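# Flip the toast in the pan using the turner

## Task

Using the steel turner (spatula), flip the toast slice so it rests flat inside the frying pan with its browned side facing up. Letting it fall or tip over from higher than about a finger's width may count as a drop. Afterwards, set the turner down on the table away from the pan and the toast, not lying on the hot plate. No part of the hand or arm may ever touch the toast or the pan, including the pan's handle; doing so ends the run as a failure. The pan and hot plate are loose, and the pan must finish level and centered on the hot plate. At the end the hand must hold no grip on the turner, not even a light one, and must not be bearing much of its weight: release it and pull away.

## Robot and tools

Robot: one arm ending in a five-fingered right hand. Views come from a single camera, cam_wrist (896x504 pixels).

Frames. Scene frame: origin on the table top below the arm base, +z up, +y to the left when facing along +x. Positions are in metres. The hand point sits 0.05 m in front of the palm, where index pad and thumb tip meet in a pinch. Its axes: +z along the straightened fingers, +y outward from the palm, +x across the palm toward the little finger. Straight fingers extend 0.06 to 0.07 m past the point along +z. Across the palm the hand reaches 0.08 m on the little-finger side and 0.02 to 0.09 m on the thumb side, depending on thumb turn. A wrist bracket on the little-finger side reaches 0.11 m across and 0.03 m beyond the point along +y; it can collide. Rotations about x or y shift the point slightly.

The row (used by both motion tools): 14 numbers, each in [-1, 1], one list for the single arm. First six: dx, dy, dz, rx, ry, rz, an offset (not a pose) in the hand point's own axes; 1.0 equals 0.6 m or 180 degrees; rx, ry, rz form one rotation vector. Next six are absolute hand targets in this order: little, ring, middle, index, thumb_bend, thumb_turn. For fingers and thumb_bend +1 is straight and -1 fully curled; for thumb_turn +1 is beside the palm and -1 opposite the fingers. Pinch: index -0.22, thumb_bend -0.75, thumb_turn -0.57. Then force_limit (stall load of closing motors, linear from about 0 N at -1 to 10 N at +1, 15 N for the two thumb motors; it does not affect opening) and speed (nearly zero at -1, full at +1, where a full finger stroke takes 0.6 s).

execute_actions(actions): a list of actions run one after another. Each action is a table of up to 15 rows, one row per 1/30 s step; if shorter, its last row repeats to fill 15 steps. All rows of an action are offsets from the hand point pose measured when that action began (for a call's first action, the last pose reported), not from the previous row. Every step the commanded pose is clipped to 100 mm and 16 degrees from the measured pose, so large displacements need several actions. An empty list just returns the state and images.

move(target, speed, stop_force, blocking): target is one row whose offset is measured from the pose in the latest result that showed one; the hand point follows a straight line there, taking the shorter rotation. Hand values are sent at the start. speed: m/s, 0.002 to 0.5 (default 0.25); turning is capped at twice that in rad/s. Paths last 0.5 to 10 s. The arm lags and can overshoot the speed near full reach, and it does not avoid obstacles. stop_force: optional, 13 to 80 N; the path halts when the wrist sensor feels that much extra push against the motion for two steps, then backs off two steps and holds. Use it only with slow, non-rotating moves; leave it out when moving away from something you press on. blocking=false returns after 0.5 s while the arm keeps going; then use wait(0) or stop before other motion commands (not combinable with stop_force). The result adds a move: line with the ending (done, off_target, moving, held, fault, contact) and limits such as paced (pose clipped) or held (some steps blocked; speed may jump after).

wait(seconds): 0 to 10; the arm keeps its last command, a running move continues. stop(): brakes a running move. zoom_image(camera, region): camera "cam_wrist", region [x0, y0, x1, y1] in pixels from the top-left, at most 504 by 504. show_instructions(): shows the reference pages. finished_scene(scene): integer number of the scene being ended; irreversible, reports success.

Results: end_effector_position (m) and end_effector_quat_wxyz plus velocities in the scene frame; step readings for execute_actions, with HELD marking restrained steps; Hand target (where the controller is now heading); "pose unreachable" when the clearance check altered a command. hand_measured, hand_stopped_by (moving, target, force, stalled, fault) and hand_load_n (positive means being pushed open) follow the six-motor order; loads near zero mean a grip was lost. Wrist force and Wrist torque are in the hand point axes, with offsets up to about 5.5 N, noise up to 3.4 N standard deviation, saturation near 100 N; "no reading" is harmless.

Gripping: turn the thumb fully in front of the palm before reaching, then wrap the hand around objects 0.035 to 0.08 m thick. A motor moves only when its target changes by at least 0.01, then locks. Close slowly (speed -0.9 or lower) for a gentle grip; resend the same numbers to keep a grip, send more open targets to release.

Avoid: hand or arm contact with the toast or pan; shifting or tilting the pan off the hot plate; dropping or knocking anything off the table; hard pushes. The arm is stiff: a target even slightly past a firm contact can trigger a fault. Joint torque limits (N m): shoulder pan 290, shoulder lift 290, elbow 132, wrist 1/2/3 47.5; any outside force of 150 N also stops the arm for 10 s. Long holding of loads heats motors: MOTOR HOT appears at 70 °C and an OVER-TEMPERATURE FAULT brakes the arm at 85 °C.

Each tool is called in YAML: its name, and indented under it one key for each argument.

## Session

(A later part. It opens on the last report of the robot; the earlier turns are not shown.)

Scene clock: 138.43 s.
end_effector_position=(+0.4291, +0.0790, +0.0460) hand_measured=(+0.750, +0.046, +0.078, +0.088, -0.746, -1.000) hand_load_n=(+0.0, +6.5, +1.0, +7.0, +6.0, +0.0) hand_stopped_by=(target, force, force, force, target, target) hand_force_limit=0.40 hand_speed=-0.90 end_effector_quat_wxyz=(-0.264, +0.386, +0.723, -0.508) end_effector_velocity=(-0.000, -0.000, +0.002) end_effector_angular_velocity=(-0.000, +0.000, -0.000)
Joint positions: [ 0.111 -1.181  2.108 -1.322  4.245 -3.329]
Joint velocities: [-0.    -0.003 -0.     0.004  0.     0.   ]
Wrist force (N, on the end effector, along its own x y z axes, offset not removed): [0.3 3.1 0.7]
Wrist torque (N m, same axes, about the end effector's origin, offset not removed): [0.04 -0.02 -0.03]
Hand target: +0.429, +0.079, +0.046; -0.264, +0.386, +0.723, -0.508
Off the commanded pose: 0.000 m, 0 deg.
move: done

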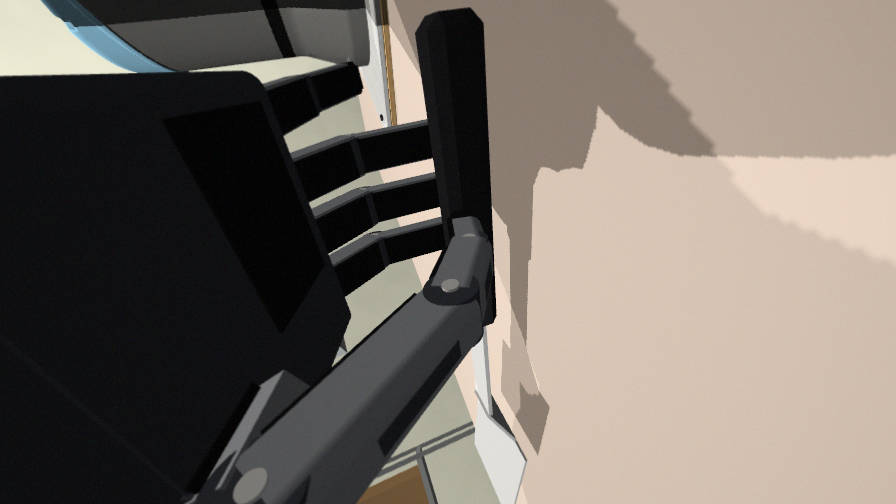

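execute_actions:
  actions:
    - [[0,0,0,0,0,0,0.75,-0.36,-0.42,-0.46,-0.75,-1,0.6,-0.92]]
    - [[0,0,0,0,0,0,0.75,-0.36,-0.42,-0.46,-0.75,-1,0.6,-0.92]]

move:
  target: [0,-0.39,-0.143,0.111,0,0,0.75,-0.36,-0.42,-0.46,-0.75,-1,0.6,-0.92]
  speed: 0.12

Scene clock: 146.80 s.
end_effector_position=(+0.4292, +0.0790, +0.0460) hand_measured=(+0.750, +0.034, +0.056, +0.080, -0.746, -1.000) hand_load_n=(+0.0, +7.0, +9.0, +7.0, +7.5, +1.5) hand_stopped_by=(target, force, force, force, target, target) hand_force_limit=0.60 hand_speed=-0.92 end_effector_quat_wxyz=(-0.264, +0.386, +0.723, -0.508) end_effector_velocity=(-0.000, -0.000, -0.000) end_effector_angular_velocity=(+0.000, +0.002, -0.001)
Joint positions: [ 0.111 -1.181  2.108 -1.322  4.245 -3.329]
Joint velocities: [-0.     0.001 -0.     0.001  0.    -0.   ]
Wrist force (N, on the end effector, along its own x y z axes, offset not removed): [-1.4 3.7 1.1]
Wrist torque (N m, same axes, about the end effector's origin, offset not removed): [0.18 0.24 -0.16]
Hand target: +0.429, +0.079, +0.046; -0.264, +0.386, +0.723, -0.508
Off the commanded pose: 0.000 m, 0 deg.
Step readings (end_effector_position; steps 1 to 15: 1st action; 16 to 30: 2nd action):
0: (+0.4291, +0.0790, +0.0461)
1: (+0.4291, +0.0790, +0.0461)
2: (+0.4291, +0.0790, +0.0461)
4: (+0.4291, +0.0790, +0.0461)
8: (+0.4292, +0.0790, +0.0461)
15: (+0.4292, +0.0790, +0.0460)
16: (+0.4292, +0.0790, +0.0460)
17: (+0.4292, +0.0790, +0.0460)
19: (+0.4292, +0.0790, +0.0460)
23: (+0.4292, +0.0790, +0.0460)
30: end_effector_position above

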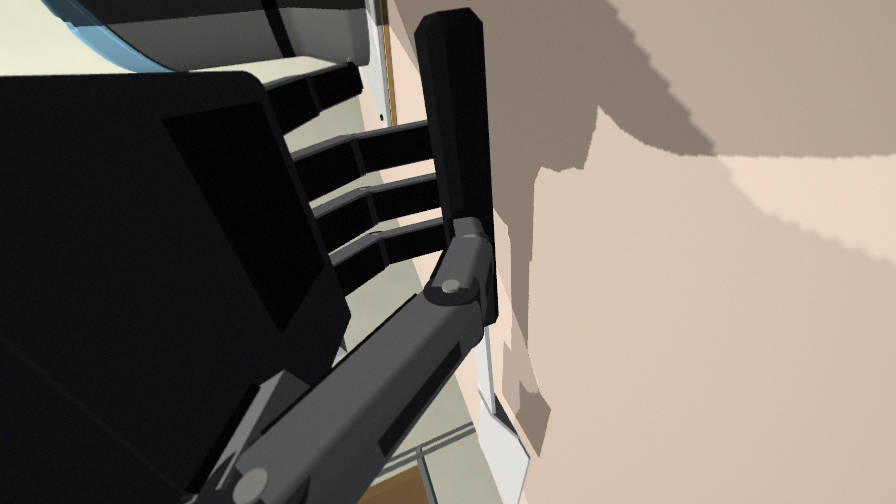

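Scene clock: 149.33 s.
end_effector_position=(+0.4278, +0.0814, +0.2952) hand_measured=(+0.750, +0.034, +0.056, +0.080, -0.746, -1.000) hand_load_n=(+0.0, +8.0, +9.0, +6.0, +7.5, +1.0) hand_stopped_by=(target, force, force, force, target, target) hand_force_limit=0.60 hand_speed=-0.92 end_effector_quat_wxyz=(-0.327, +0.334, +0.624, -0.626) end_effector_velocity=(+0.000, -0.000, +0.002) end_effector_angular_velocity=(-0.001, +0.004, +0.001)
Joint positions: [ 0.138 -1.278  1.843 -0.568  4.239 -3.144]
Joint velocities: [ 0.     0.    -0.002  0.006 -0.001  0.001]
Wrist force (N, on the end effector, along its own x y z axes, offset not removed): [-0.9 2.5 0.3]
Wrist torque (N m, same axes, about the end effector's origin, offset not removed): [-0.07 0.10 -0.17]
Hand target: +0.428, +0.081, +0.295; -0.327, +0.334, +0.624, -0.626
Off the commanded pose: 0.000 m, 0 deg.
move: done

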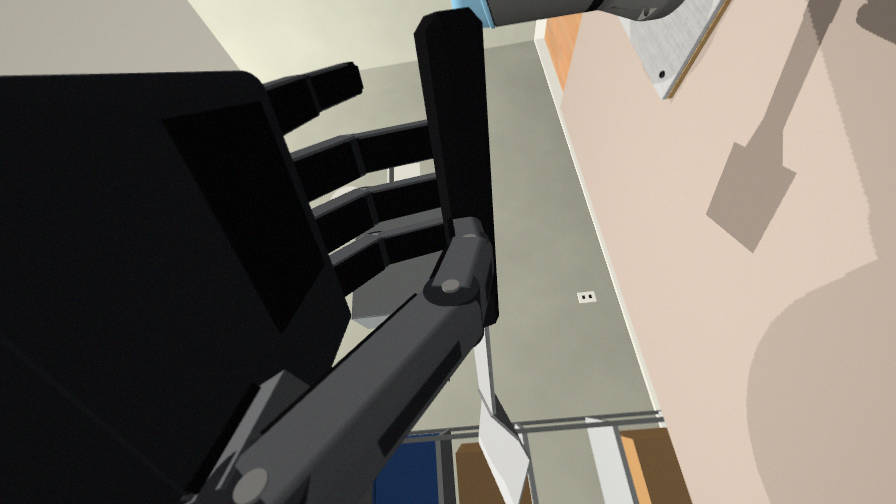

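move:
  target: [-0.44,0,-0.168,0,-0.632,0,0.75,-0.36,-0.42,-0.46,-0.75,-1,0.6,-0.92]
  speed: 0.2

zoom_image:
  camera: "cam_wrist"
  region: [420,304,620,504]

Scene clock: 156.90 s.
end_effector_position=(+0.6597, -0.0807, +0.2991) hand_measured=(+0.750, +0.034, +0.056, +0.080, -0.746, -1.000) hand_load_n=(+0.0, +8.0, +9.0, +6.0, +7.5, +1.0) hand_stopped_by=(target, force, force, force, target, target) hand_force_limit=0.60 hand_speed=-0.92 end_effector_quat_wxyz=(+0.344, -0.341, +0.614, -0.623) end_effector_velocity=(+0.001, -0.001, +0.001) end_effector_angular_velocity=(+0.001, -0.003, +0.008)
Joint positions: [-0.337 -1.714  2.321 -0.608  1.779 -3.14 ]
Joint velocities: [-0.007 -0.001  0.    -0.002 -0.016  0.002]
Wrist force (N, on the end effector, along its own x y z axes, offset not removed): [-0.9 2.7 2.4]
Wrist torque (N m, same axes, about the end effector's origin, offset not removed): [-0.14 0.04 -0.17]
Hand target: +0.660, -0.081, +0.299; +0.344, -0.342, +0.614, -0.623
Off the commanded pose: 0.001 m, 0 deg.
move: done

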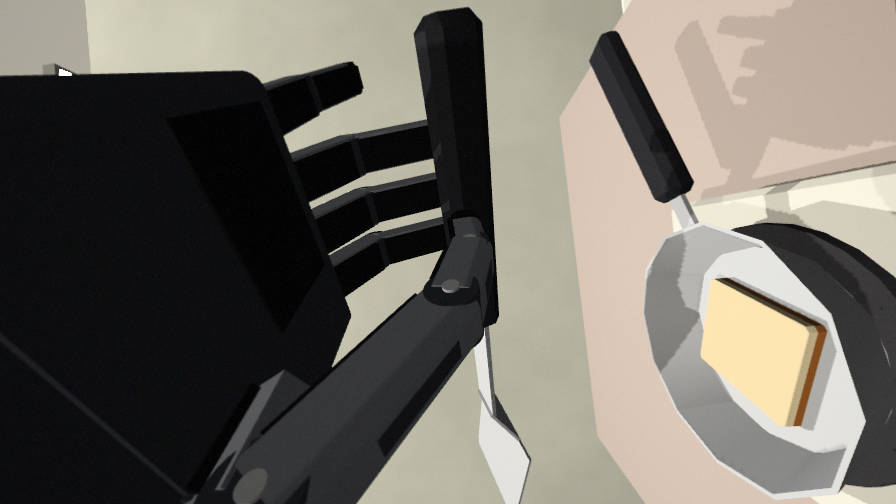

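Region (420, 304, 620, 504) of cam_wrist's 896x504 image, scaled by 2.520, with more detail than that image has.

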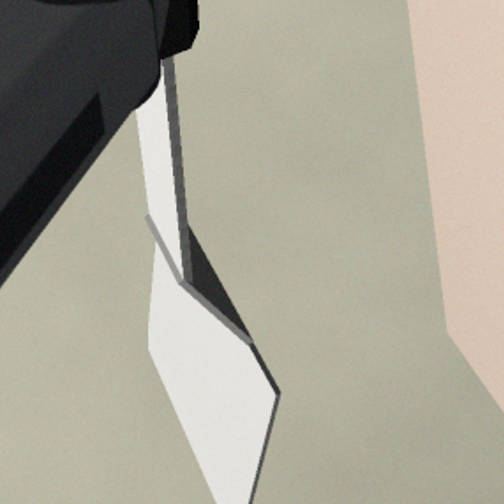

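move:
  target: [-0.242,-0.184,0.157,-0.1087,0.0037,-0.3786,0.75,-0.36,-0.42,-0.46,-0.75,-1,0.6,-0.92]
  speed: 0.2

Scene clock: 174.13 s.
end_effector_position=(+0.8156, -0.0062, +0.4096) hand_measured=(+0.750, +0.034, +0.056, +0.080, -0.746, -1.000) hand_load_n=(+0.0, +6.5, +9.0, +7.5, +7.0, +1.5) hand_stopped_by=(target, force, force, force, target, target) hand_force_limit=0.60 hand_speed=-0.92 end_effector_quat_wxyz=(+0.125, +0.672, -0.412, +0.602) end_effector_velocity=(+0.001, +0.001, +0.001) end_effector_angular_velocity=(-0.006, +0.007, -0.001)
Joint positions: [ 0.041 -1.297  1.564  0.087  2.318 -4.119]
Joint velocities: [ 0.002  0.004 -0.007  0.006  0.005 -0.005]
Wrist force (N, on the end effector, along its own x y z axes, offset not removed): [-2.2 1.0 0.9]
Wrist torque (N m, same axes, about the end effector's origin, offset not removed): [-0.11 0.11 -0.04]
Hand target: +0.816, -0.006, +0.410; +0.125, +0.672, -0.412, +0.602
Off the commanded pose: 0.001 m, 0 deg.
move: done

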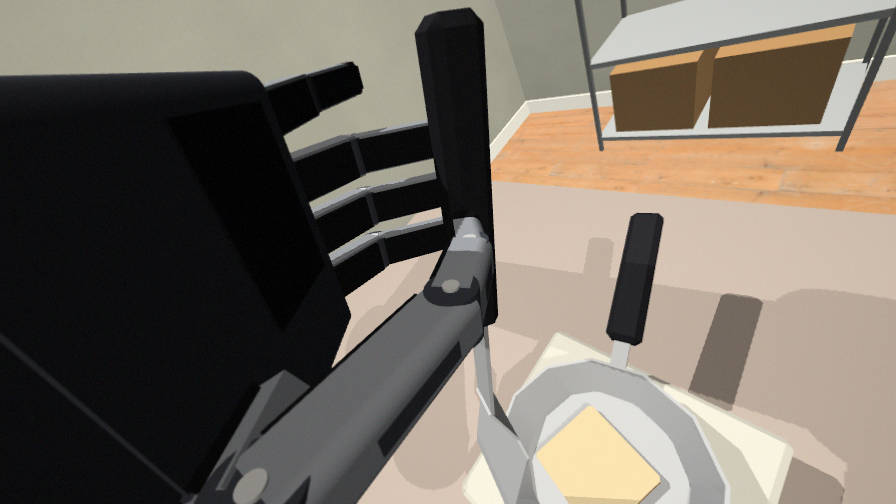

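move:
  target: [-0.061,0.022,0.016,0,0,0,0.75,-0.36,-0.42,-0.46,-0.75,-1,0.6,-0.92]
  speed: 0.03
  stop_force: 13

zoom_image:
  camera: "cam_wrist"
  region: [440,344,760,504]

Scene clock: 177.67 s.
end_effector_position=(+0.8154, -0.0061, +0.3697) hand_measured=(+0.750, +0.034, +0.056, +0.080, -0.746, -1.000) hand_load_n=(+0.0, +6.5, +9.0, +7.5, +7.0, +1.5) hand_stopped_by=(target, force, force, force, target, target) hand_force_limit=0.60 hand_speed=-0.92 end_effector_quat_wxyz=(+0.125, +0.672, -0.412, +0.602) end_effector_velocity=(-0.000, -0.000, -0.001) end_effector_angular_velocity=(-0.000, -0.001, -0.001)
Joint positions: [ 0.041 -1.279  1.613  0.02   2.319 -4.118]
Joint velocities: [-0.    -0.     0.003 -0.004  0.001 -0.   ]
Wrist force (N, on the end effector, along its own x y z axes, offset not removed): [-2.2 4.8 2.9]
Wrist torque (N m, same axes, about the end effector's origin, offset not removed): [0.41 0.03 0.09]
Hand target: +0.815, -0.006, +0.370; +0.125, +0.672, -0.412, +0.602
Off the commanded pose: 0.000 m, 0 deg.
move: done

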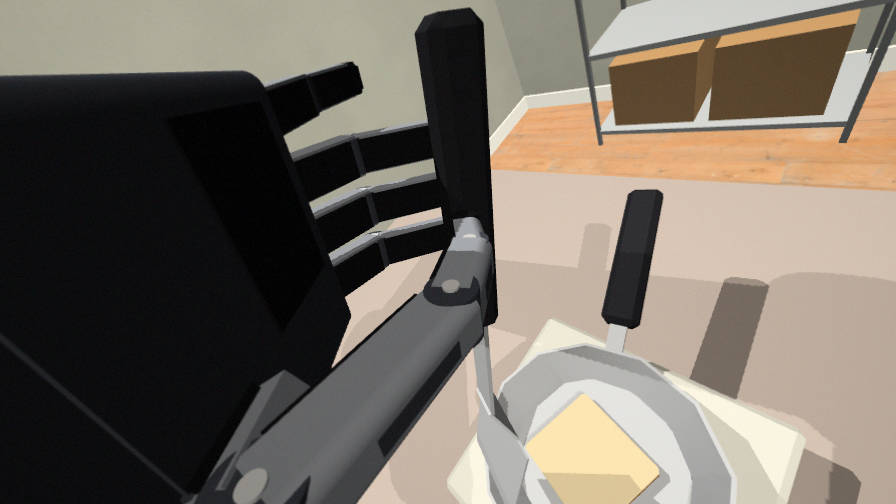

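Region (440, 344, 760, 504) of cam_wrist's 896x504 image, scaled by 1.575, with more detail than that image has.

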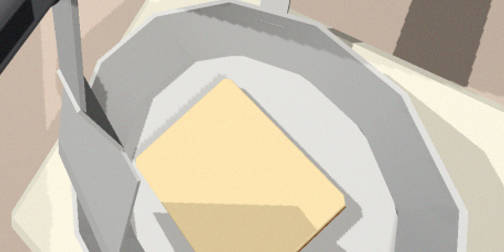

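move:
  target: [0.011,0.0545,-0.033,0,0,0,0.75,-0.36,-0.42,-0.46,-0.75,-1,0.6,-0.92]
  speed: 0.03

zoom_image:
  camera: "cam_wrist"
  region: [440,304,760,504]

Scene clock: 189.67 s.
end_effector_position=(+0.7781, -0.0162, +0.3699) hand_measured=(+0.750, +0.034, +0.056, +0.080, -0.746, -1.000) hand_load_n=(+0.0, +6.5, +9.0, +7.5, +7.0, +1.5) hand_stopped_by=(target, force, force, force, target, target) hand_force_limit=0.60 hand_speed=-0.92 end_effector_quat_wxyz=(+0.125, +0.672, -0.412, +0.602) end_effector_velocity=(-0.002, -0.000, -0.001) end_effector_angular_velocity=(+0.000, +0.001, -0.001)
Joint positions: [ 0.027 -1.341  1.693 -0.002  2.306 -4.125]
Joint velocities: [-0.    -0.002  0.004 -0.     0.     0.001]
Wrist force (N, on the end effector, along its own x y z axes, offset not removed): [-2.7 2.4 0.8]
Wrist torque (N m, same axes, about the end effector's origin, offset not removed): [0.22 0.12 0.10]
Hand target: +0.778, -0.016, +0.370; +0.125, +0.672, -0.412, +0.602
Off the commanded pose: 0.000 m, 0 deg.
move: done

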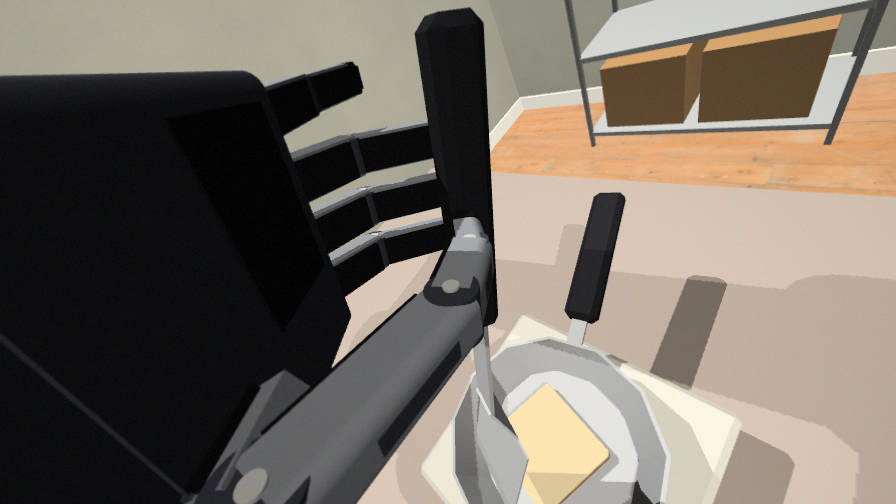

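Region (440, 304, 760, 504) of cam_wrist's 896x504 image, scaled by 1.575, with more detail than that image has; it fills the top 315 rows of this view, and the rest is white.

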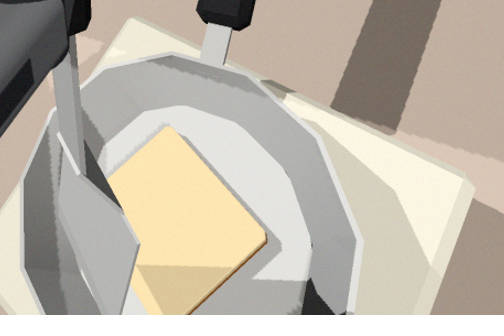

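move:
  target: [-0.0243,0.0087,0.0064,0,0,0,0.75,-0.36,-0.42,-0.46,-0.75,-1,0.6,-0.92]
  speed: 0.012
  stop_force: 13

zoom_image:
  camera: "cam_wrist"
  region: [440,344,640,504]

Scene clock: 193.20 s.
end_effector_position=(+0.7781, -0.0162, +0.3541) hand_measured=(+0.750, +0.034, +0.056, +0.080, -0.746, -1.000) hand_load_n=(+0.0, +6.5, +9.0, +7.5, +7.0, +1.5) hand_stopped_by=(target, force, force, force, target, target) hand_force_limit=0.60 hand_speed=-0.92 end_effector_quat_wxyz=(+0.125, +0.672, -0.412, +0.602) end_effector_velocity=(+0.000, -0.000, -0.001) end_effector_angular_velocity=(+0.001, -0.001, +0.000)
Joint positions: [ 0.027 -1.332  1.711 -0.029  2.306 -4.125]
Joint velocities: [-0.     0.     0.002 -0.003 -0.001  0.001]
Wrist force (N, on the end effector, along its own x y z axes, offset not removed): [-3.3 1.9 1.2]
Wrist torque (N m, same axes, about the end effector's origin, offset not removed): [0.06 0.19 -0.07]
Hand target: +0.778, -0.016, +0.354; +0.125, +0.672, -0.412, +0.602
Off the commanded pose: 0.000 m, 0 deg.
move: done

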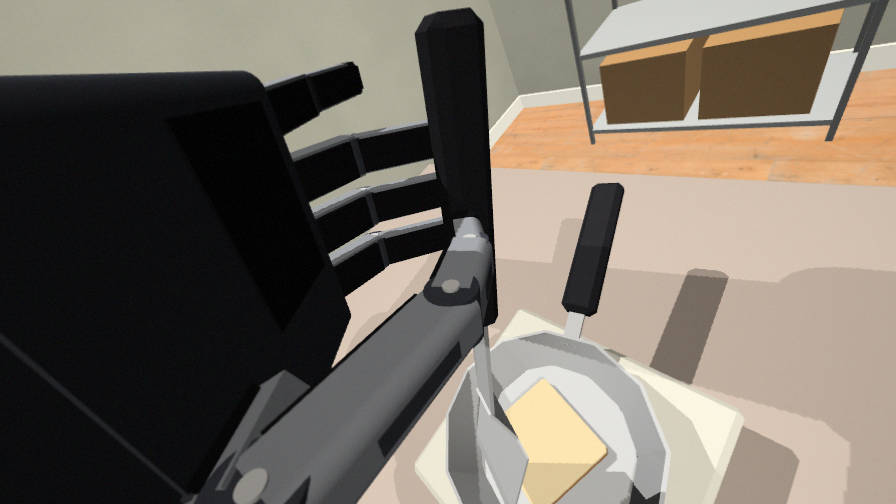

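Region (440, 344, 640, 504) of cam_wrist's 896x504 image, scaled by 2.520, with more detail than that image has; it fills the top 403 rows of this view, and the rest is white.

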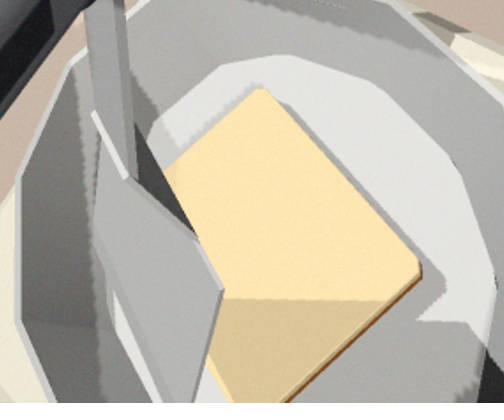

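move:
  target: [-0.0121,0.0044,0.0032,0,0,0,0.75,-0.36,-0.42,-0.46,-0.75,-1,0.6,-0.92]
  speed: 0.008
  stop_force: 13

zoom_image:
  camera: "cam_wrist"
  region: [440,344,640,504]

Scene clock: 196.13 s.
end_effector_position=(+0.7781, -0.0162, +0.3462) hand_measured=(+0.750, +0.034, +0.056, +0.080, -0.746, -1.000) hand_load_n=(+0.0, +6.5, +9.0, +7.5, +7.0, +1.5) hand_stopped_by=(target, force, force, force, target, target) hand_force_limit=0.60 hand_speed=-0.92 end_effector_quat_wxyz=(+0.125, +0.672, -0.412, +0.602) end_effector_velocity=(+0.001, +0.000, -0.002) end_effector_angular_velocity=(+0.001, +0.000, +0.002)
Joint positions: [ 0.027 -1.327  1.72  -0.043  2.306 -4.125]
Joint velocities: [ 0.     0.002  0.001 -0.002 -0.002  0.001]
Wrist force (N, on the end effector, along its own x y z axes, offset not removed): [-1.2 2.3 4.0]
Wrist torque (N m, same axes, about the end effector's origin, offset not removed): [-0.17 -0.11 0.16]
Hand target: +0.778, -0.016, +0.346; +0.125, +0.672, -0.412, +0.602
Off the commanded pose: 0.000 m, 0 deg.
move: done

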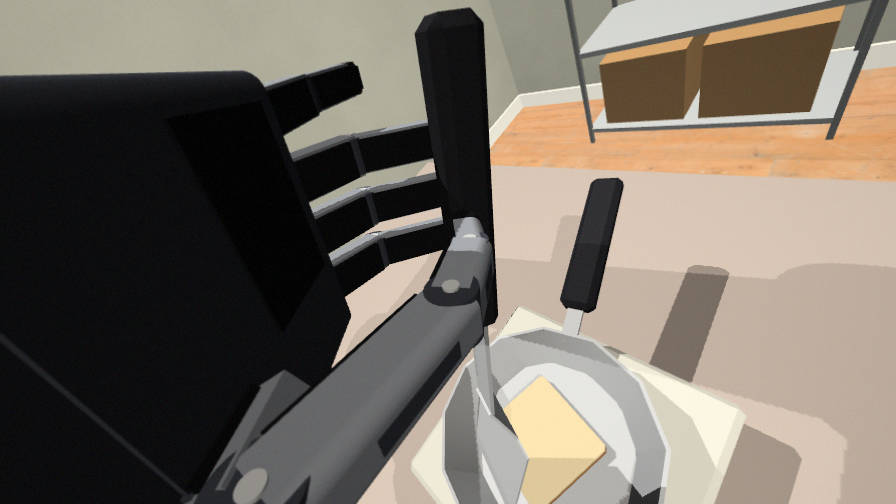

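Region (440, 344, 640, 504) of cam_wrist's 896x504 image, scaled by 2.520, with more detail than that image has; it fills the top 403 rows of this view, and the rest is white.

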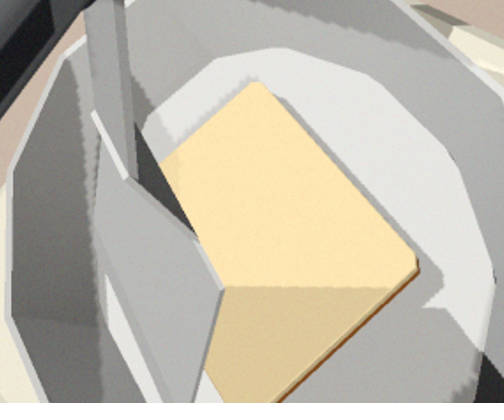

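execute_actions:
  actions:
    - [[-0.0046,0.0016,0.0012,0,0,0,0.75,-0.36,-0.42,-0.46,-0.75,-1,0.6,-0.92]]
    - [[-0.0046,0.0016,0.0012,0,0,0,0.75,-0.36,-0.42,-0.46,-0.75,-1,0.6,-0.92]]

zoom_image:
  camera: "cam_wrist"
  region: [440,344,640,504]

Scene clock: 199.00 s.
end_effector_position=(+0.7781, -0.0161, +0.3402) hand_measured=(+0.750, +0.034, +0.056, +0.080, -0.746, -1.000) hand_load_n=(+0.0, +6.5, +9.0, +7.5, +7.0, +1.5) hand_stopped_by=(target, force, force, force, target, target) hand_force_limit=0.60 hand_speed=-0.92 end_effector_quat_wxyz=(+0.125, +0.672, -0.412, +0.602) end_effector_velocity=(+0.000, +0.001, -0.000) end_effector_angular_velocity=(+0.001, -0.000, +0.002)
Joint positions: [ 0.028 -1.323  1.726 -0.053  2.306 -4.125]
Joint velocities: [ 0.    -0.     0.    -0.    -0.002  0.001]
Wrist force (N, on the end effector, along its own x y z axes, offset not removed): [-2.5 2.2 0.9]
Wrist torque (N m, same axes, about the end effector's origin, offset not removed): [0.09 0.07 0.08]
Hand target: +0.778, -0.016, +0.340; +0.125, +0.672, -0.412, +0.602
Off the commanded pose: 0.000 m, 0 deg.
Step readings (end_effector_position; steps 1 to 15: 1st action; 16 to 30: 2nd action):
0: (+0.7781, -0.0162, +0.3461)
1: (+0.7781, -0.0162, +0.3460)
2: (+0.7781, -0.0162, +0.3455)
4: (+0.7781, -0.0162, +0.3443)
8: (+0.7781, -0.0161, +0.3434)
15: (+0.7781, -0.0161, +0.3432)
16: (+0.7781, -0.0161, +0.3431)
17: (+0.7781, -0.0161, +0.3425)
19: (+0.7781, -0.0161, +0.3414)
23: (+0.7781, -0.0161, +0.3404)
30: end_effector_position above

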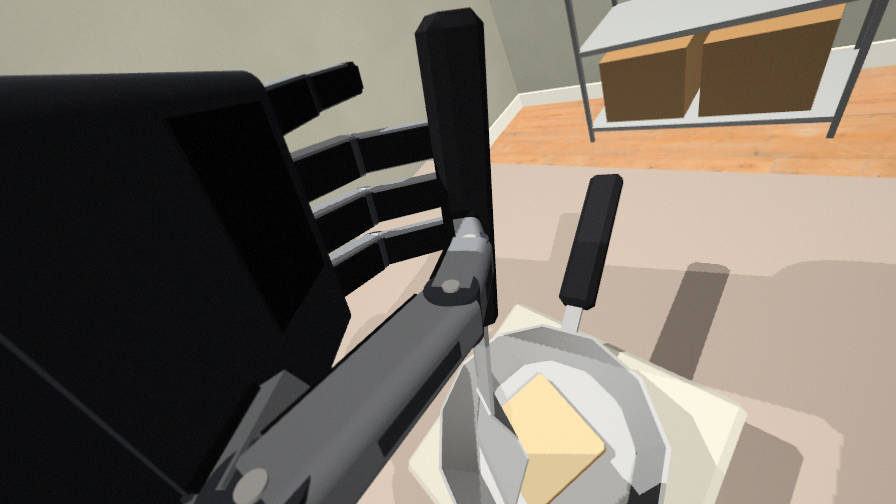

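Region (440, 344, 640, 504) of cam_wrist's 896x504 image, scaled by 2.520, with more detail than that image has; it fills the top 403 rows of this view, and the rest is white.

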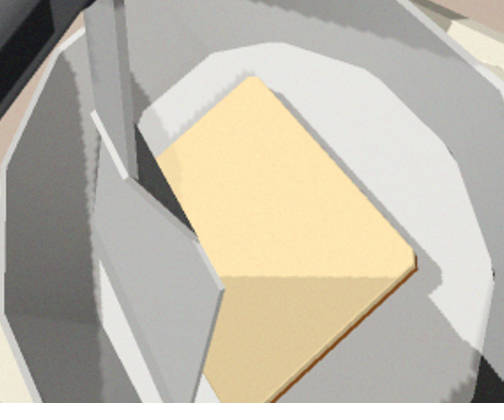

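execute_actions:
  actions:
    - [[-0.0046,0.0016,0.0012,0,0,0,0.75,-0.36,-0.42,-0.46,-0.75,-1,0.6,-0.92]]
    - [[-0.0046,0.0016,0.0012,0,0,0,0.75,-0.36,-0.42,-0.46,-0.75,-1,0.6,-0.92]]

zoom_image:
  camera: "cam_wrist"
  region: [440,344,640,504]

Scene clock: 201.40 s.
end_effector_position=(+0.7781, -0.0160, +0.3342) hand_measured=(+0.750, +0.034, +0.056, +0.080, -0.746, -1.000) hand_load_n=(+0.0, +6.5, +9.0, +7.5, +7.0, +1.5) hand_stopped_by=(target, force, force, force, target, target) hand_force_limit=0.60 hand_speed=-0.92 end_effector_quat_wxyz=(+0.125, +0.672, -0.412, +0.602) end_effector_velocity=(+0.001, +0.001, -0.001) end_effector_angular_velocity=(+0.000, +0.000, +0.002)
Joint positions: [ 0.028 -1.319  1.732 -0.063  2.306 -4.124]
Joint velocities: [ 0.001  0.001 -0.    -0.001 -0.001 -0.001]
Wrist force (N, on the end effector, along its own x y z axes, offset not removed): [-2.4 3.1 0.6]
Wrist torque (N m, same axes, about the end effector's origin, offset not removed): [0.28 0.10 0.03]
Hand target: +0.778, -0.016, +0.334; +0.125, +0.672, -0.412, +0.602
Off the commanded pose: 0.000 m, 0 deg.
Step readings (end_effector_position; steps 1 to 15: 1st action; 16 to 30: 2nd action):
0: (+0.7781, -0.0161, +0.3402)
1: (+0.7781, -0.0161, +0.3401)
2: (+0.7781, -0.0161, +0.3395)
4: (+0.7781, -0.0161, +0.3384)
8: (+0.7781, -0.0161, +0.3374)
15: (+0.7781, -0.0161, +0.3372)
16: (+0.7781, -0.0161, +0.3371)
17: (+0.7781, -0.0161, +0.3366)
19: (+0.7781, -0.0161, +0.3354)
23: (+0.7781, -0.0160, +0.3344)
30: end_effector_position above

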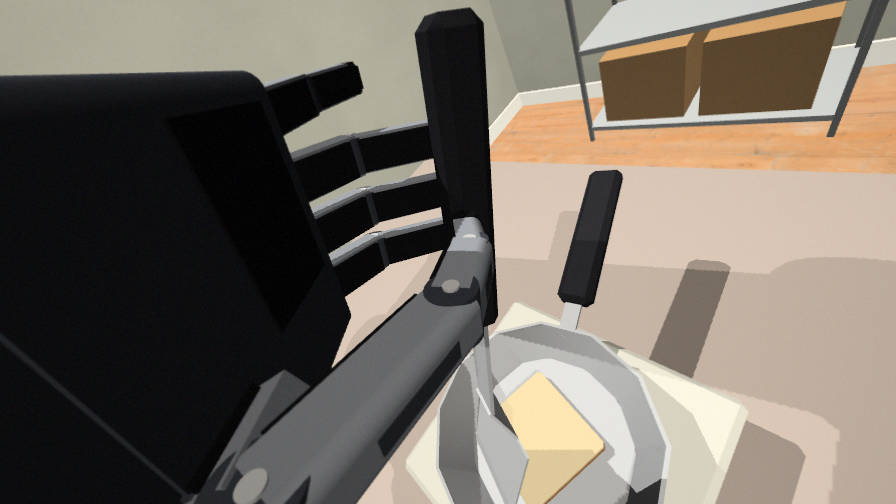

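Region (440, 344, 640, 504) of cam_wrist's 896x504 image, scaled by 2.520, with more detail than that image has; it fills the top 403 rows of this view, and the rest is white.

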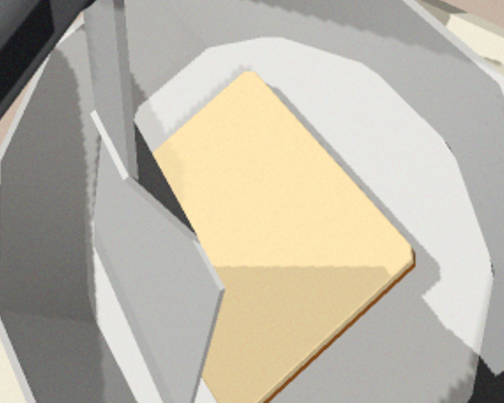

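execute_actions:
  actions:
    - [[-0.0046,0.0016,0.0012,0,0,0,0.75,-0.36,-0.42,-0.46,-0.75,-1,0.6,-0.92]]
    - [[-0.0046,0.0016,0.0012,0,0,0,0.75,-0.36,-0.42,-0.46,-0.75,-1,0.6,-0.92]]

zoom_image:
  camera: "cam_wrist"
  region: [440,344,640,504]

Scene clock: 204.43 s.
end_effector_position=(+0.7782, -0.0160, +0.3282) hand_measured=(+0.750, +0.034, +0.056, +0.080, -0.746, -1.000) hand_load_n=(+0.0, +6.5, +9.0, +7.5, +7.0, +1.5) hand_stopped_by=(target, force, force, force, target, target) hand_force_limit=0.60 hand_speed=-0.92 end_effector_quat_wxyz=(+0.125, +0.672, -0.412, +0.602) end_effector_velocity=(+0.000, +0.000, -0.001) end_effector_angular_velocity=(+0.000, +0.001, +0.001)
Joint positions: [ 0.028 -1.315  1.738 -0.073  2.306 -4.124]
Joint velocities: [ 0.     0.001  0.     0.    -0.001 -0.   ]
Wrist force (N, on the end effector, along its own x y z axes, offset not removed): [-2.0 2.1 2.5]
Wrist torque (N m, same axes, about the end effector's origin, offset not removed): [-0.04 -0.04 0.02]
Hand target: +0.778, -0.016, +0.328; +0.125, +0.672, -0.412, +0.602
Off the commanded pose: 0.000 m, 0 deg.
Step readings (end_effector_position; steps 1 to 15: 1st action; 16 to 30: 2nd action):
0: (+0.7781, -0.0160, +0.3342)
1: (+0.7781, -0.0160, +0.3341)
2: (+0.7781, -0.0160, +0.3336)
4: (+0.7781, -0.0160, +0.3324)
8: (+0.7781, -0.0160, +0.3315)
15: (+0.7781, -0.0160, +0.3312)
16: (+0.7781, -0.0160, +0.3311)
17: (+0.7782, -0.0160, +0.3306)
19: (+0.7781, -0.0160, +0.3294)
23: (+0.7781, -0.0160, +0.3285)
30: end_effector_position above

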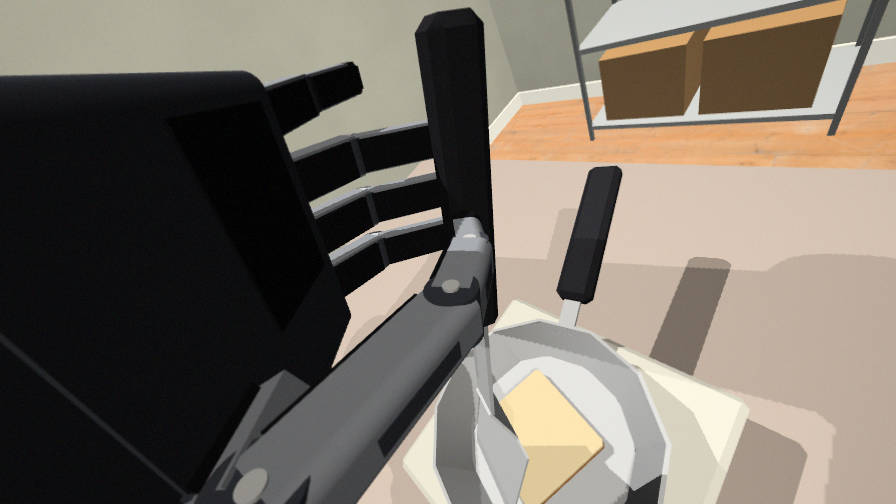

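Region (440, 344, 640, 504) of cam_wrist's 896x504 image, scaled by 2.520, with more detail than that image has; it fills the top 403 rows of this view, and the rest is white.

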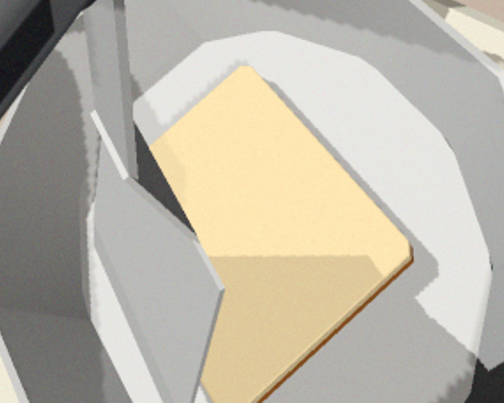

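execute_actions:
  actions:
    - [[-0.0045,-0.0102,-0.0032,0,0,0,0.75,-0.36,-0.42,-0.46,-0.75,-1,0.6,-0.92]]
    - [[-0.0046,0.0016,0.0012,0,0,0,0.75,-0.36,-0.42,-0.46,-0.75,-1,0.6,-0.92]]
    - [[-0.0046,0.0016,0.0012,0,0,0,0.75,-0.36,-0.42,-0.46,-0.75,-1,0.6,-0.92]]

zoom_image:
  camera: "cam_wrist"
  region: [440,344,640,504]

Scene clock: 208.30 s.
end_effector_position=(+0.7813, -0.0097, +0.3223) hand_measured=(+0.750, +0.034, +0.056, +0.080, -0.746, -1.000) hand_load_n=(+0.0, +6.5, +9.0, +7.5, +7.0, +1.5) hand_stopped_by=(target, force, force, force, target, target) hand_force_limit=0.60 hand_speed=-0.92 end_effector_quat_wxyz=(+0.125, +0.672, -0.412, +0.602) end_effector_velocity=(-0.000, +0.000, +0.000) end_effector_angular_velocity=(-0.001, +0.000, +0.001)
Joint positions: [ 0.038 -1.303  1.734 -0.078  2.316 -4.12 ]
Joint velocities: [ 0.    -0.     0.    -0.    -0.001 -0.001]
Wrist force (N, on the end effector, along its own x y z axes, offset not removed): [-1.4 4.3 2.6]
Wrist torque (N m, same axes, about the end effector's origin, offset not removed): [0.34 -0.09 0.14]
Hand target: +0.781, -0.010, +0.322; +0.125, +0.672, -0.412, +0.602
Off the commanded pose: 0.000 m, 0 deg.
Step readings (end_effector_position; steps 1 to 15: 1st action; 16 to 30: 2nd action; 31 to 45: 3rd action):
0: (+0.7782, -0.0160, +0.3282)
1: (+0.7782, -0.0158, +0.3281)
2: (+0.7787, -0.0146, +0.3280)
4: (+0.7799, -0.0122, +0.3280)
8: (+0.7809, -0.0103, +0.3281)
15: (+0.7812, -0.0098, +0.3282)
16: (+0.7813, -0.0098, +0.3282)
17: (+0.7814, -0.0098, +0.3278)
19: (+0.7814, -0.0098, +0.3266)
23: (+0.7813, -0.0098, +0.3256)
30: (+0.7813, -0.0098, +0.3253)
31: (+0.7813, -0.0098, +0.3252)
32: (+0.7813, -0.0097, +0.3246)
34: (+0.7813, -0.0097, +0.3234)
38: (+0.7813, -0.0097, +0.3225)
45: end_effector_position above

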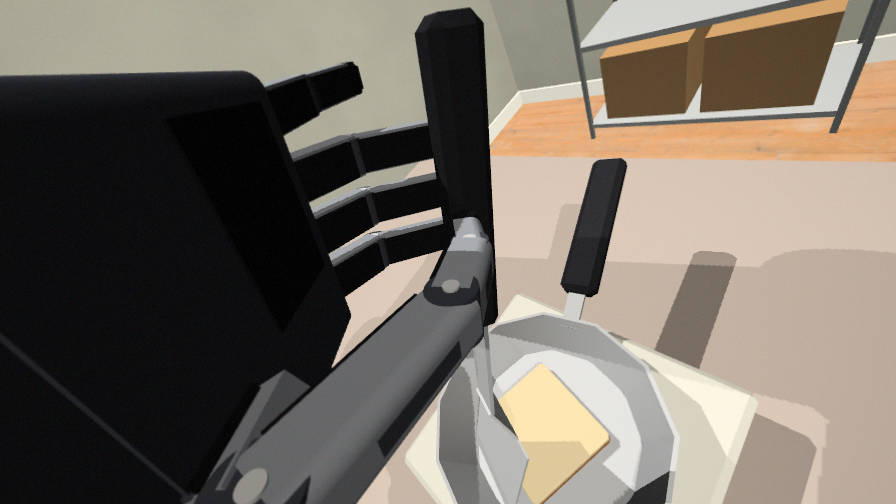

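Region (440, 344, 640, 504) of cam_wrist's 896x504 image, scaled by 2.520, with more detail than that image has; it fills the top 403 rows of this view, and the rest is white.

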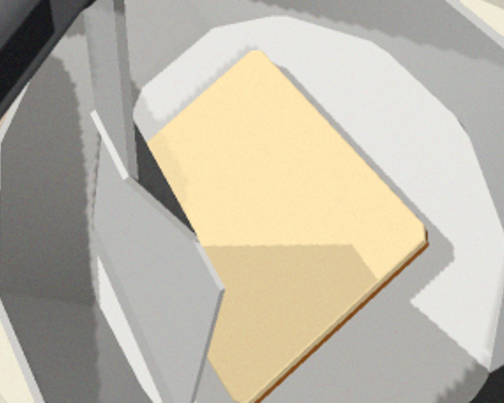

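execute_actions:
  actions:
    - [[-0.0046,0.0016,0.0012,0,0,0,0.75,-0.36,-0.42,-0.46,-0.75,-1,0.6,-0.92]]
    - [[-0.0046,0.0016,0.0012,0,0,0,0.75,-0.36,-0.42,-0.46,-0.75,-1,0.6,-0.92]]

zoom_image:
  camera: "cam_wrist"
  region: [440,344,640,504]

Scene clock: 210.63 s.
end_effector_position=(+0.7813, -0.0097, +0.3163) hand_measured=(+0.750, +0.034, +0.056, +0.080, -0.746, -1.000) hand_load_n=(+0.0, +6.5, +9.0, +7.5, +7.0, +1.5) hand_stopped_by=(target, force, force, force, target, target) hand_force_limit=0.60 hand_speed=-0.92 end_effector_quat_wxyz=(+0.125, +0.672, -0.412, +0.602) end_effector_velocity=(+0.000, -0.000, +0.000) end_effector_angular_velocity=(+0.001, -0.002, -0.000)
Joint positions: [ 0.038 -1.299  1.74  -0.088  2.316 -4.12 ]
Joint velocities: [-0.    -0.     0.    -0.    -0.     0.002]
Wrist force (N, on the end effector, along its own x y z axes, offset not removed): [-0.4 2.2 3.0]
Wrist torque (N m, same axes, about the end effector's origin, offset not removed): [-0.01 -0.17 0.17]
Hand target: +0.781, -0.010, +0.316; +0.125, +0.672, -0.412, +0.602
Off the commanded pose: 0.000 m, 0 deg.
Step readings (end_effector_position; steps 1 to 15: 1st action; 16 to 30: 2nd action):
0: (+0.7813, -0.0097, +0.3222)
1: (+0.7813, -0.0097, +0.3222)
2: (+0.7813, -0.0097, +0.3216)
4: (+0.7813, -0.0097, +0.3204)
8: (+0.7813, -0.0097, +0.3195)
15: (+0.7813, -0.0097, +0.3193)
16: (+0.7813, -0.0097, +0.3192)
17: (+0.7813, -0.0097, +0.3186)
19: (+0.7813, -0.0097, +0.3174)
23: (+0.7813, -0.0097, +0.3165)
30: end_effector_position above

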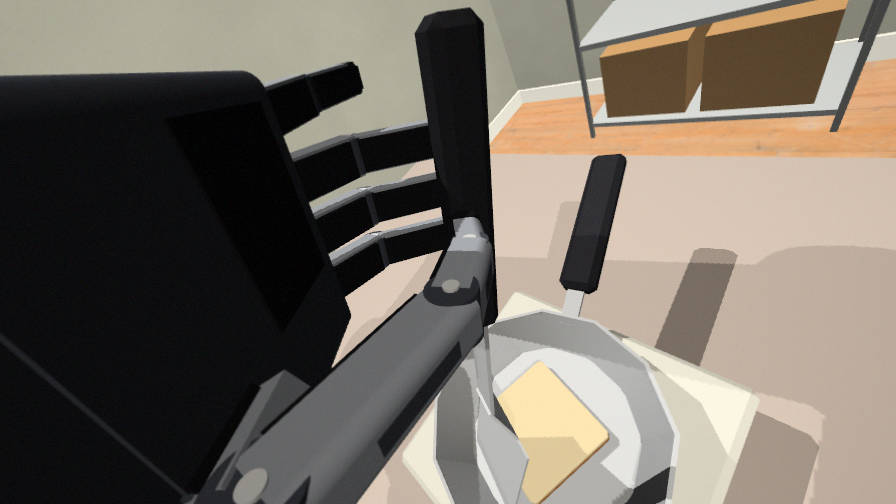

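Region (440, 344, 640, 504) of cam_wrist's 896x504 image, scaled by 2.520, with more detail than that image has; it fills the top 403 rows of this view, and the rest is white.

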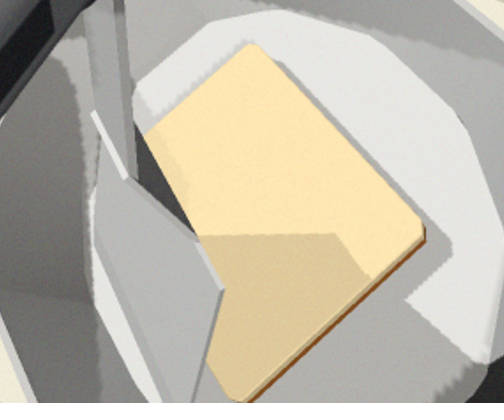

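execute_actions:
  actions:
    - [[-0.0046,0.0016,0.0012,0,0,0,0.75,-0.36,-0.42,-0.46,-0.75,-1,0.6,-0.92]]
    - [[-0.0046,0.0016,0.0012,0,0,0,0.75,-0.36,-0.42,-0.46,-0.75,-1,0.6,-0.92]]

zoom_image:
  camera: "cam_wrist"
  region: [440,344,640,504]

Scene clock: 213.07 s.
end_effector_position=(+0.7813, -0.0096, +0.3103) hand_measured=(+0.750, +0.034, +0.056, +0.080, -0.746, -1.000) hand_load_n=(+0.0, +6.0, +9.0, +7.5, +7.5, +2.0) hand_stopped_by=(target, force, force, force, target, target) hand_force_limit=0.60 hand_speed=-0.92 end_effector_quat_wxyz=(+0.125, +0.672, -0.412, +0.602) end_effector_velocity=(-0.000, +0.000, -0.000) end_effector_angular_velocity=(+0.001, -0.001, +0.000)
Joint positions: [ 0.038 -1.295  1.746 -0.099  2.316 -4.12 ]
Joint velocities: [ 0.    -0.     0.     0.    -0.     0.001]
Wrist force (N, on the end effector, along its own x y z axes, offset not removed): [-2.2 3.5 1.7]
Wrist torque (N m, same axes, about the end effector's origin, offset not removed): [0.22 0.34 -0.02]
Hand target: +0.781, -0.010, +0.310; +0.125, +0.672, -0.412, +0.602
Off the commanded pose: 0.000 m, 0 deg.
Step readings (end_effector_position; steps 1 to 15: 1st action; 16 to 30: 2nd action):
0: (+0.7813, -0.0097, +0.3163)
1: (+0.7813, -0.0097, +0.3162)
2: (+0.7813, -0.0096, +0.3156)
4: (+0.7813, -0.0096, +0.3144)
8: (+0.7813, -0.0096, +0.3135)
15: (+0.7813, -0.0096, +0.3133)
16: (+0.7813, -0.0096, +0.3132)
17: (+0.7813, -0.0096, +0.3126)
19: (+0.7813, -0.0096, +0.3114)
23: (+0.7813, -0.0096, +0.3105)
30: end_effector_position above

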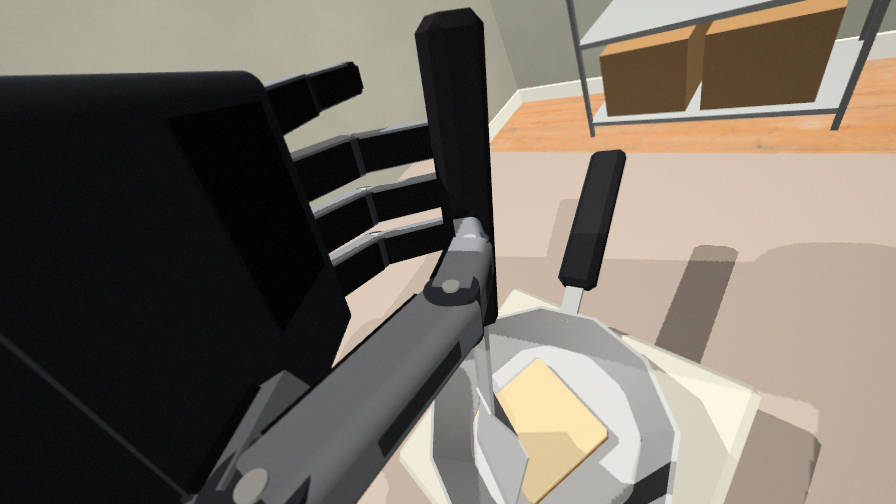

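Region (440, 344, 640, 504) of cam_wrist's 896x504 image, scaled by 2.520, with more detail than that image has; it fills the top 403 rows of this view, and the rest is white.

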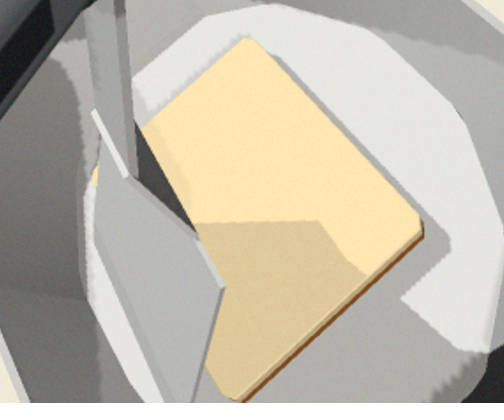

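move:
  target: [0.0345,0.0722,0.0218,0,0,0,0.75,-0.36,-0.42,-0.46,-0.75,-1,0.6,-0.92]
  speed: 0.015
  stop_force: 13

zoom_image:
  camera: "cam_wrist"
  region: [400,264,700,504]

Scene clock: 222.77 s.
end_effector_position=(+0.7588, -0.0539, +0.3118) hand_measured=(+0.750, +0.034, +0.056, +0.080, -0.746, -1.000) hand_load_n=(+0.0, +6.0, +9.0, +7.5, +7.0, +1.5) hand_stopped_by=(target, force, force, force, target, target) hand_force_limit=0.60 hand_speed=-0.92 end_effector_quat_wxyz=(+0.125, +0.672, -0.412, +0.602) end_effector_velocity=(-0.000, -0.001, -0.001) end_effector_angular_velocity=(+0.001, -0.001, -0.000)
Joint positions: [-0.033 -1.351  1.815 -0.132  2.249 -4.151]
Joint velocities: [-0.002 -0.001  0.002 -0.002 -0.002 -0.   ]
Wrist force (N, on the end effector, along its own x y z axes, offset not removed): [-2.6 2.3 2.4]
Wrist torque (N m, same axes, about the end effector's origin, offset not removed): [0.09 0.08 0.16]
Hand target: +0.759, -0.054, +0.312; +0.125, +0.672, -0.412, +0.602
Off the commanded pose: 0.000 m, 0 deg.
move: done

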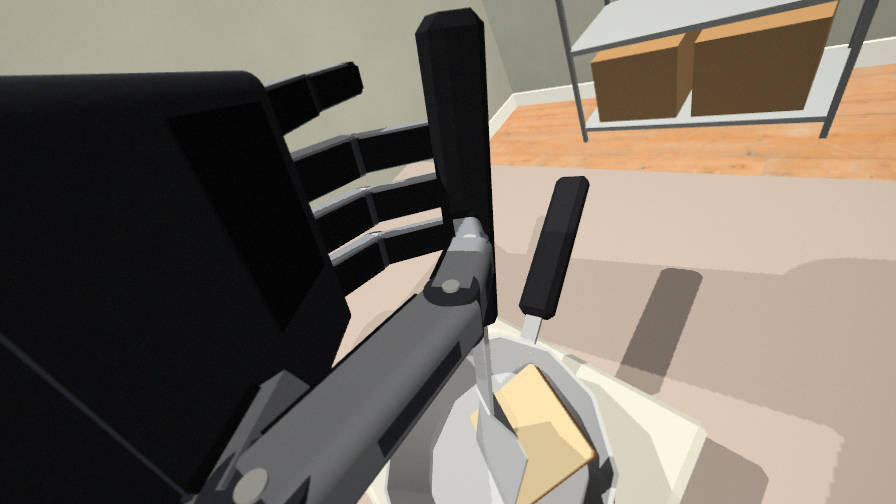

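Region (400, 264, 700, 504) of cam_wrist's 896x504 image, scaled by 1.680, with more detail than that image has; it fills the top 403 rows of this view, and the rest is white.

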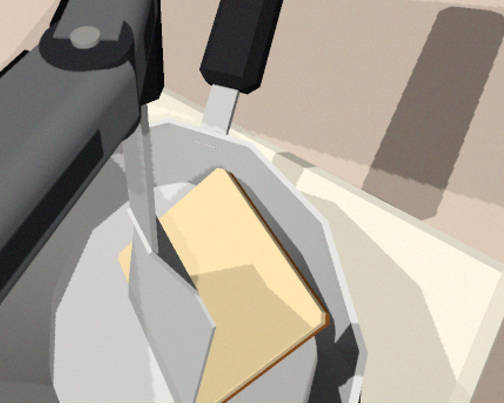

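execute_actions:
  actions: []

Scene clock: 227.13 s.
end_effector_position=(+0.7588, -0.0540, +0.3118) hand_measured=(+0.750, +0.034, +0.056, +0.080, -0.746, -1.000) hand_load_n=(+0.0, +6.0, +9.0, +7.5, +7.0, +1.5) hand_stopped_by=(target, force, force, force, target, target) hand_force_limit=0.60 hand_speed=-0.92 end_effector_quat_wxyz=(+0.125, +0.672, -0.412, +0.602) end_effector_velocity=(-0.000, +0.001, +0.001) end_effector_angular_velocity=(+0.000, -0.000, +0.000)
Joint positions: [-0.034 -1.351  1.816 -0.132  2.248 -4.151]
Joint velocities: [ 0.001 -0.001 -0.     0.002  0.001  0.001]
Wrist force (N, on the end effector, along its own x y z axes, offset not removed): [-2.5 2.1 -0.3]
Wrist torque (N m, same axes, about the end effector's origin, offset not removed): [0.26 0.19 0.01]
Hand target: +0.759, -0.054, +0.312; +0.125, +0.672, -0.412, +0.602
Off the commanded pose: 0.000 m, 0 deg.

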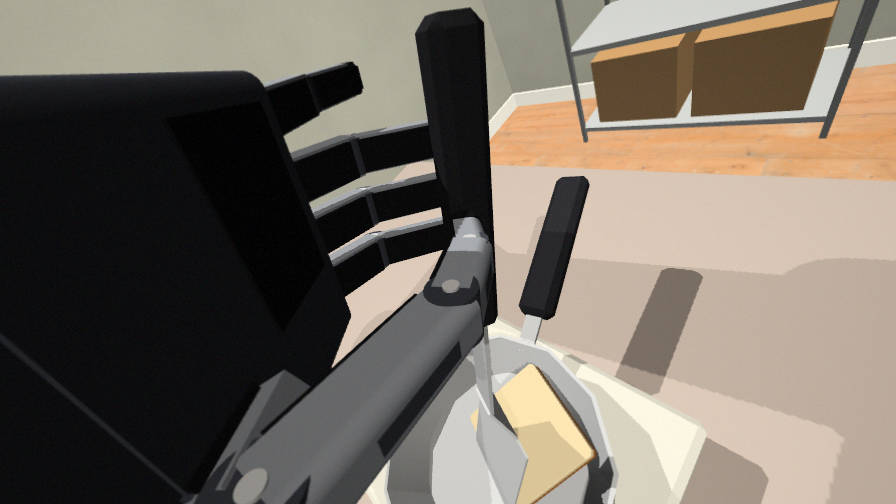

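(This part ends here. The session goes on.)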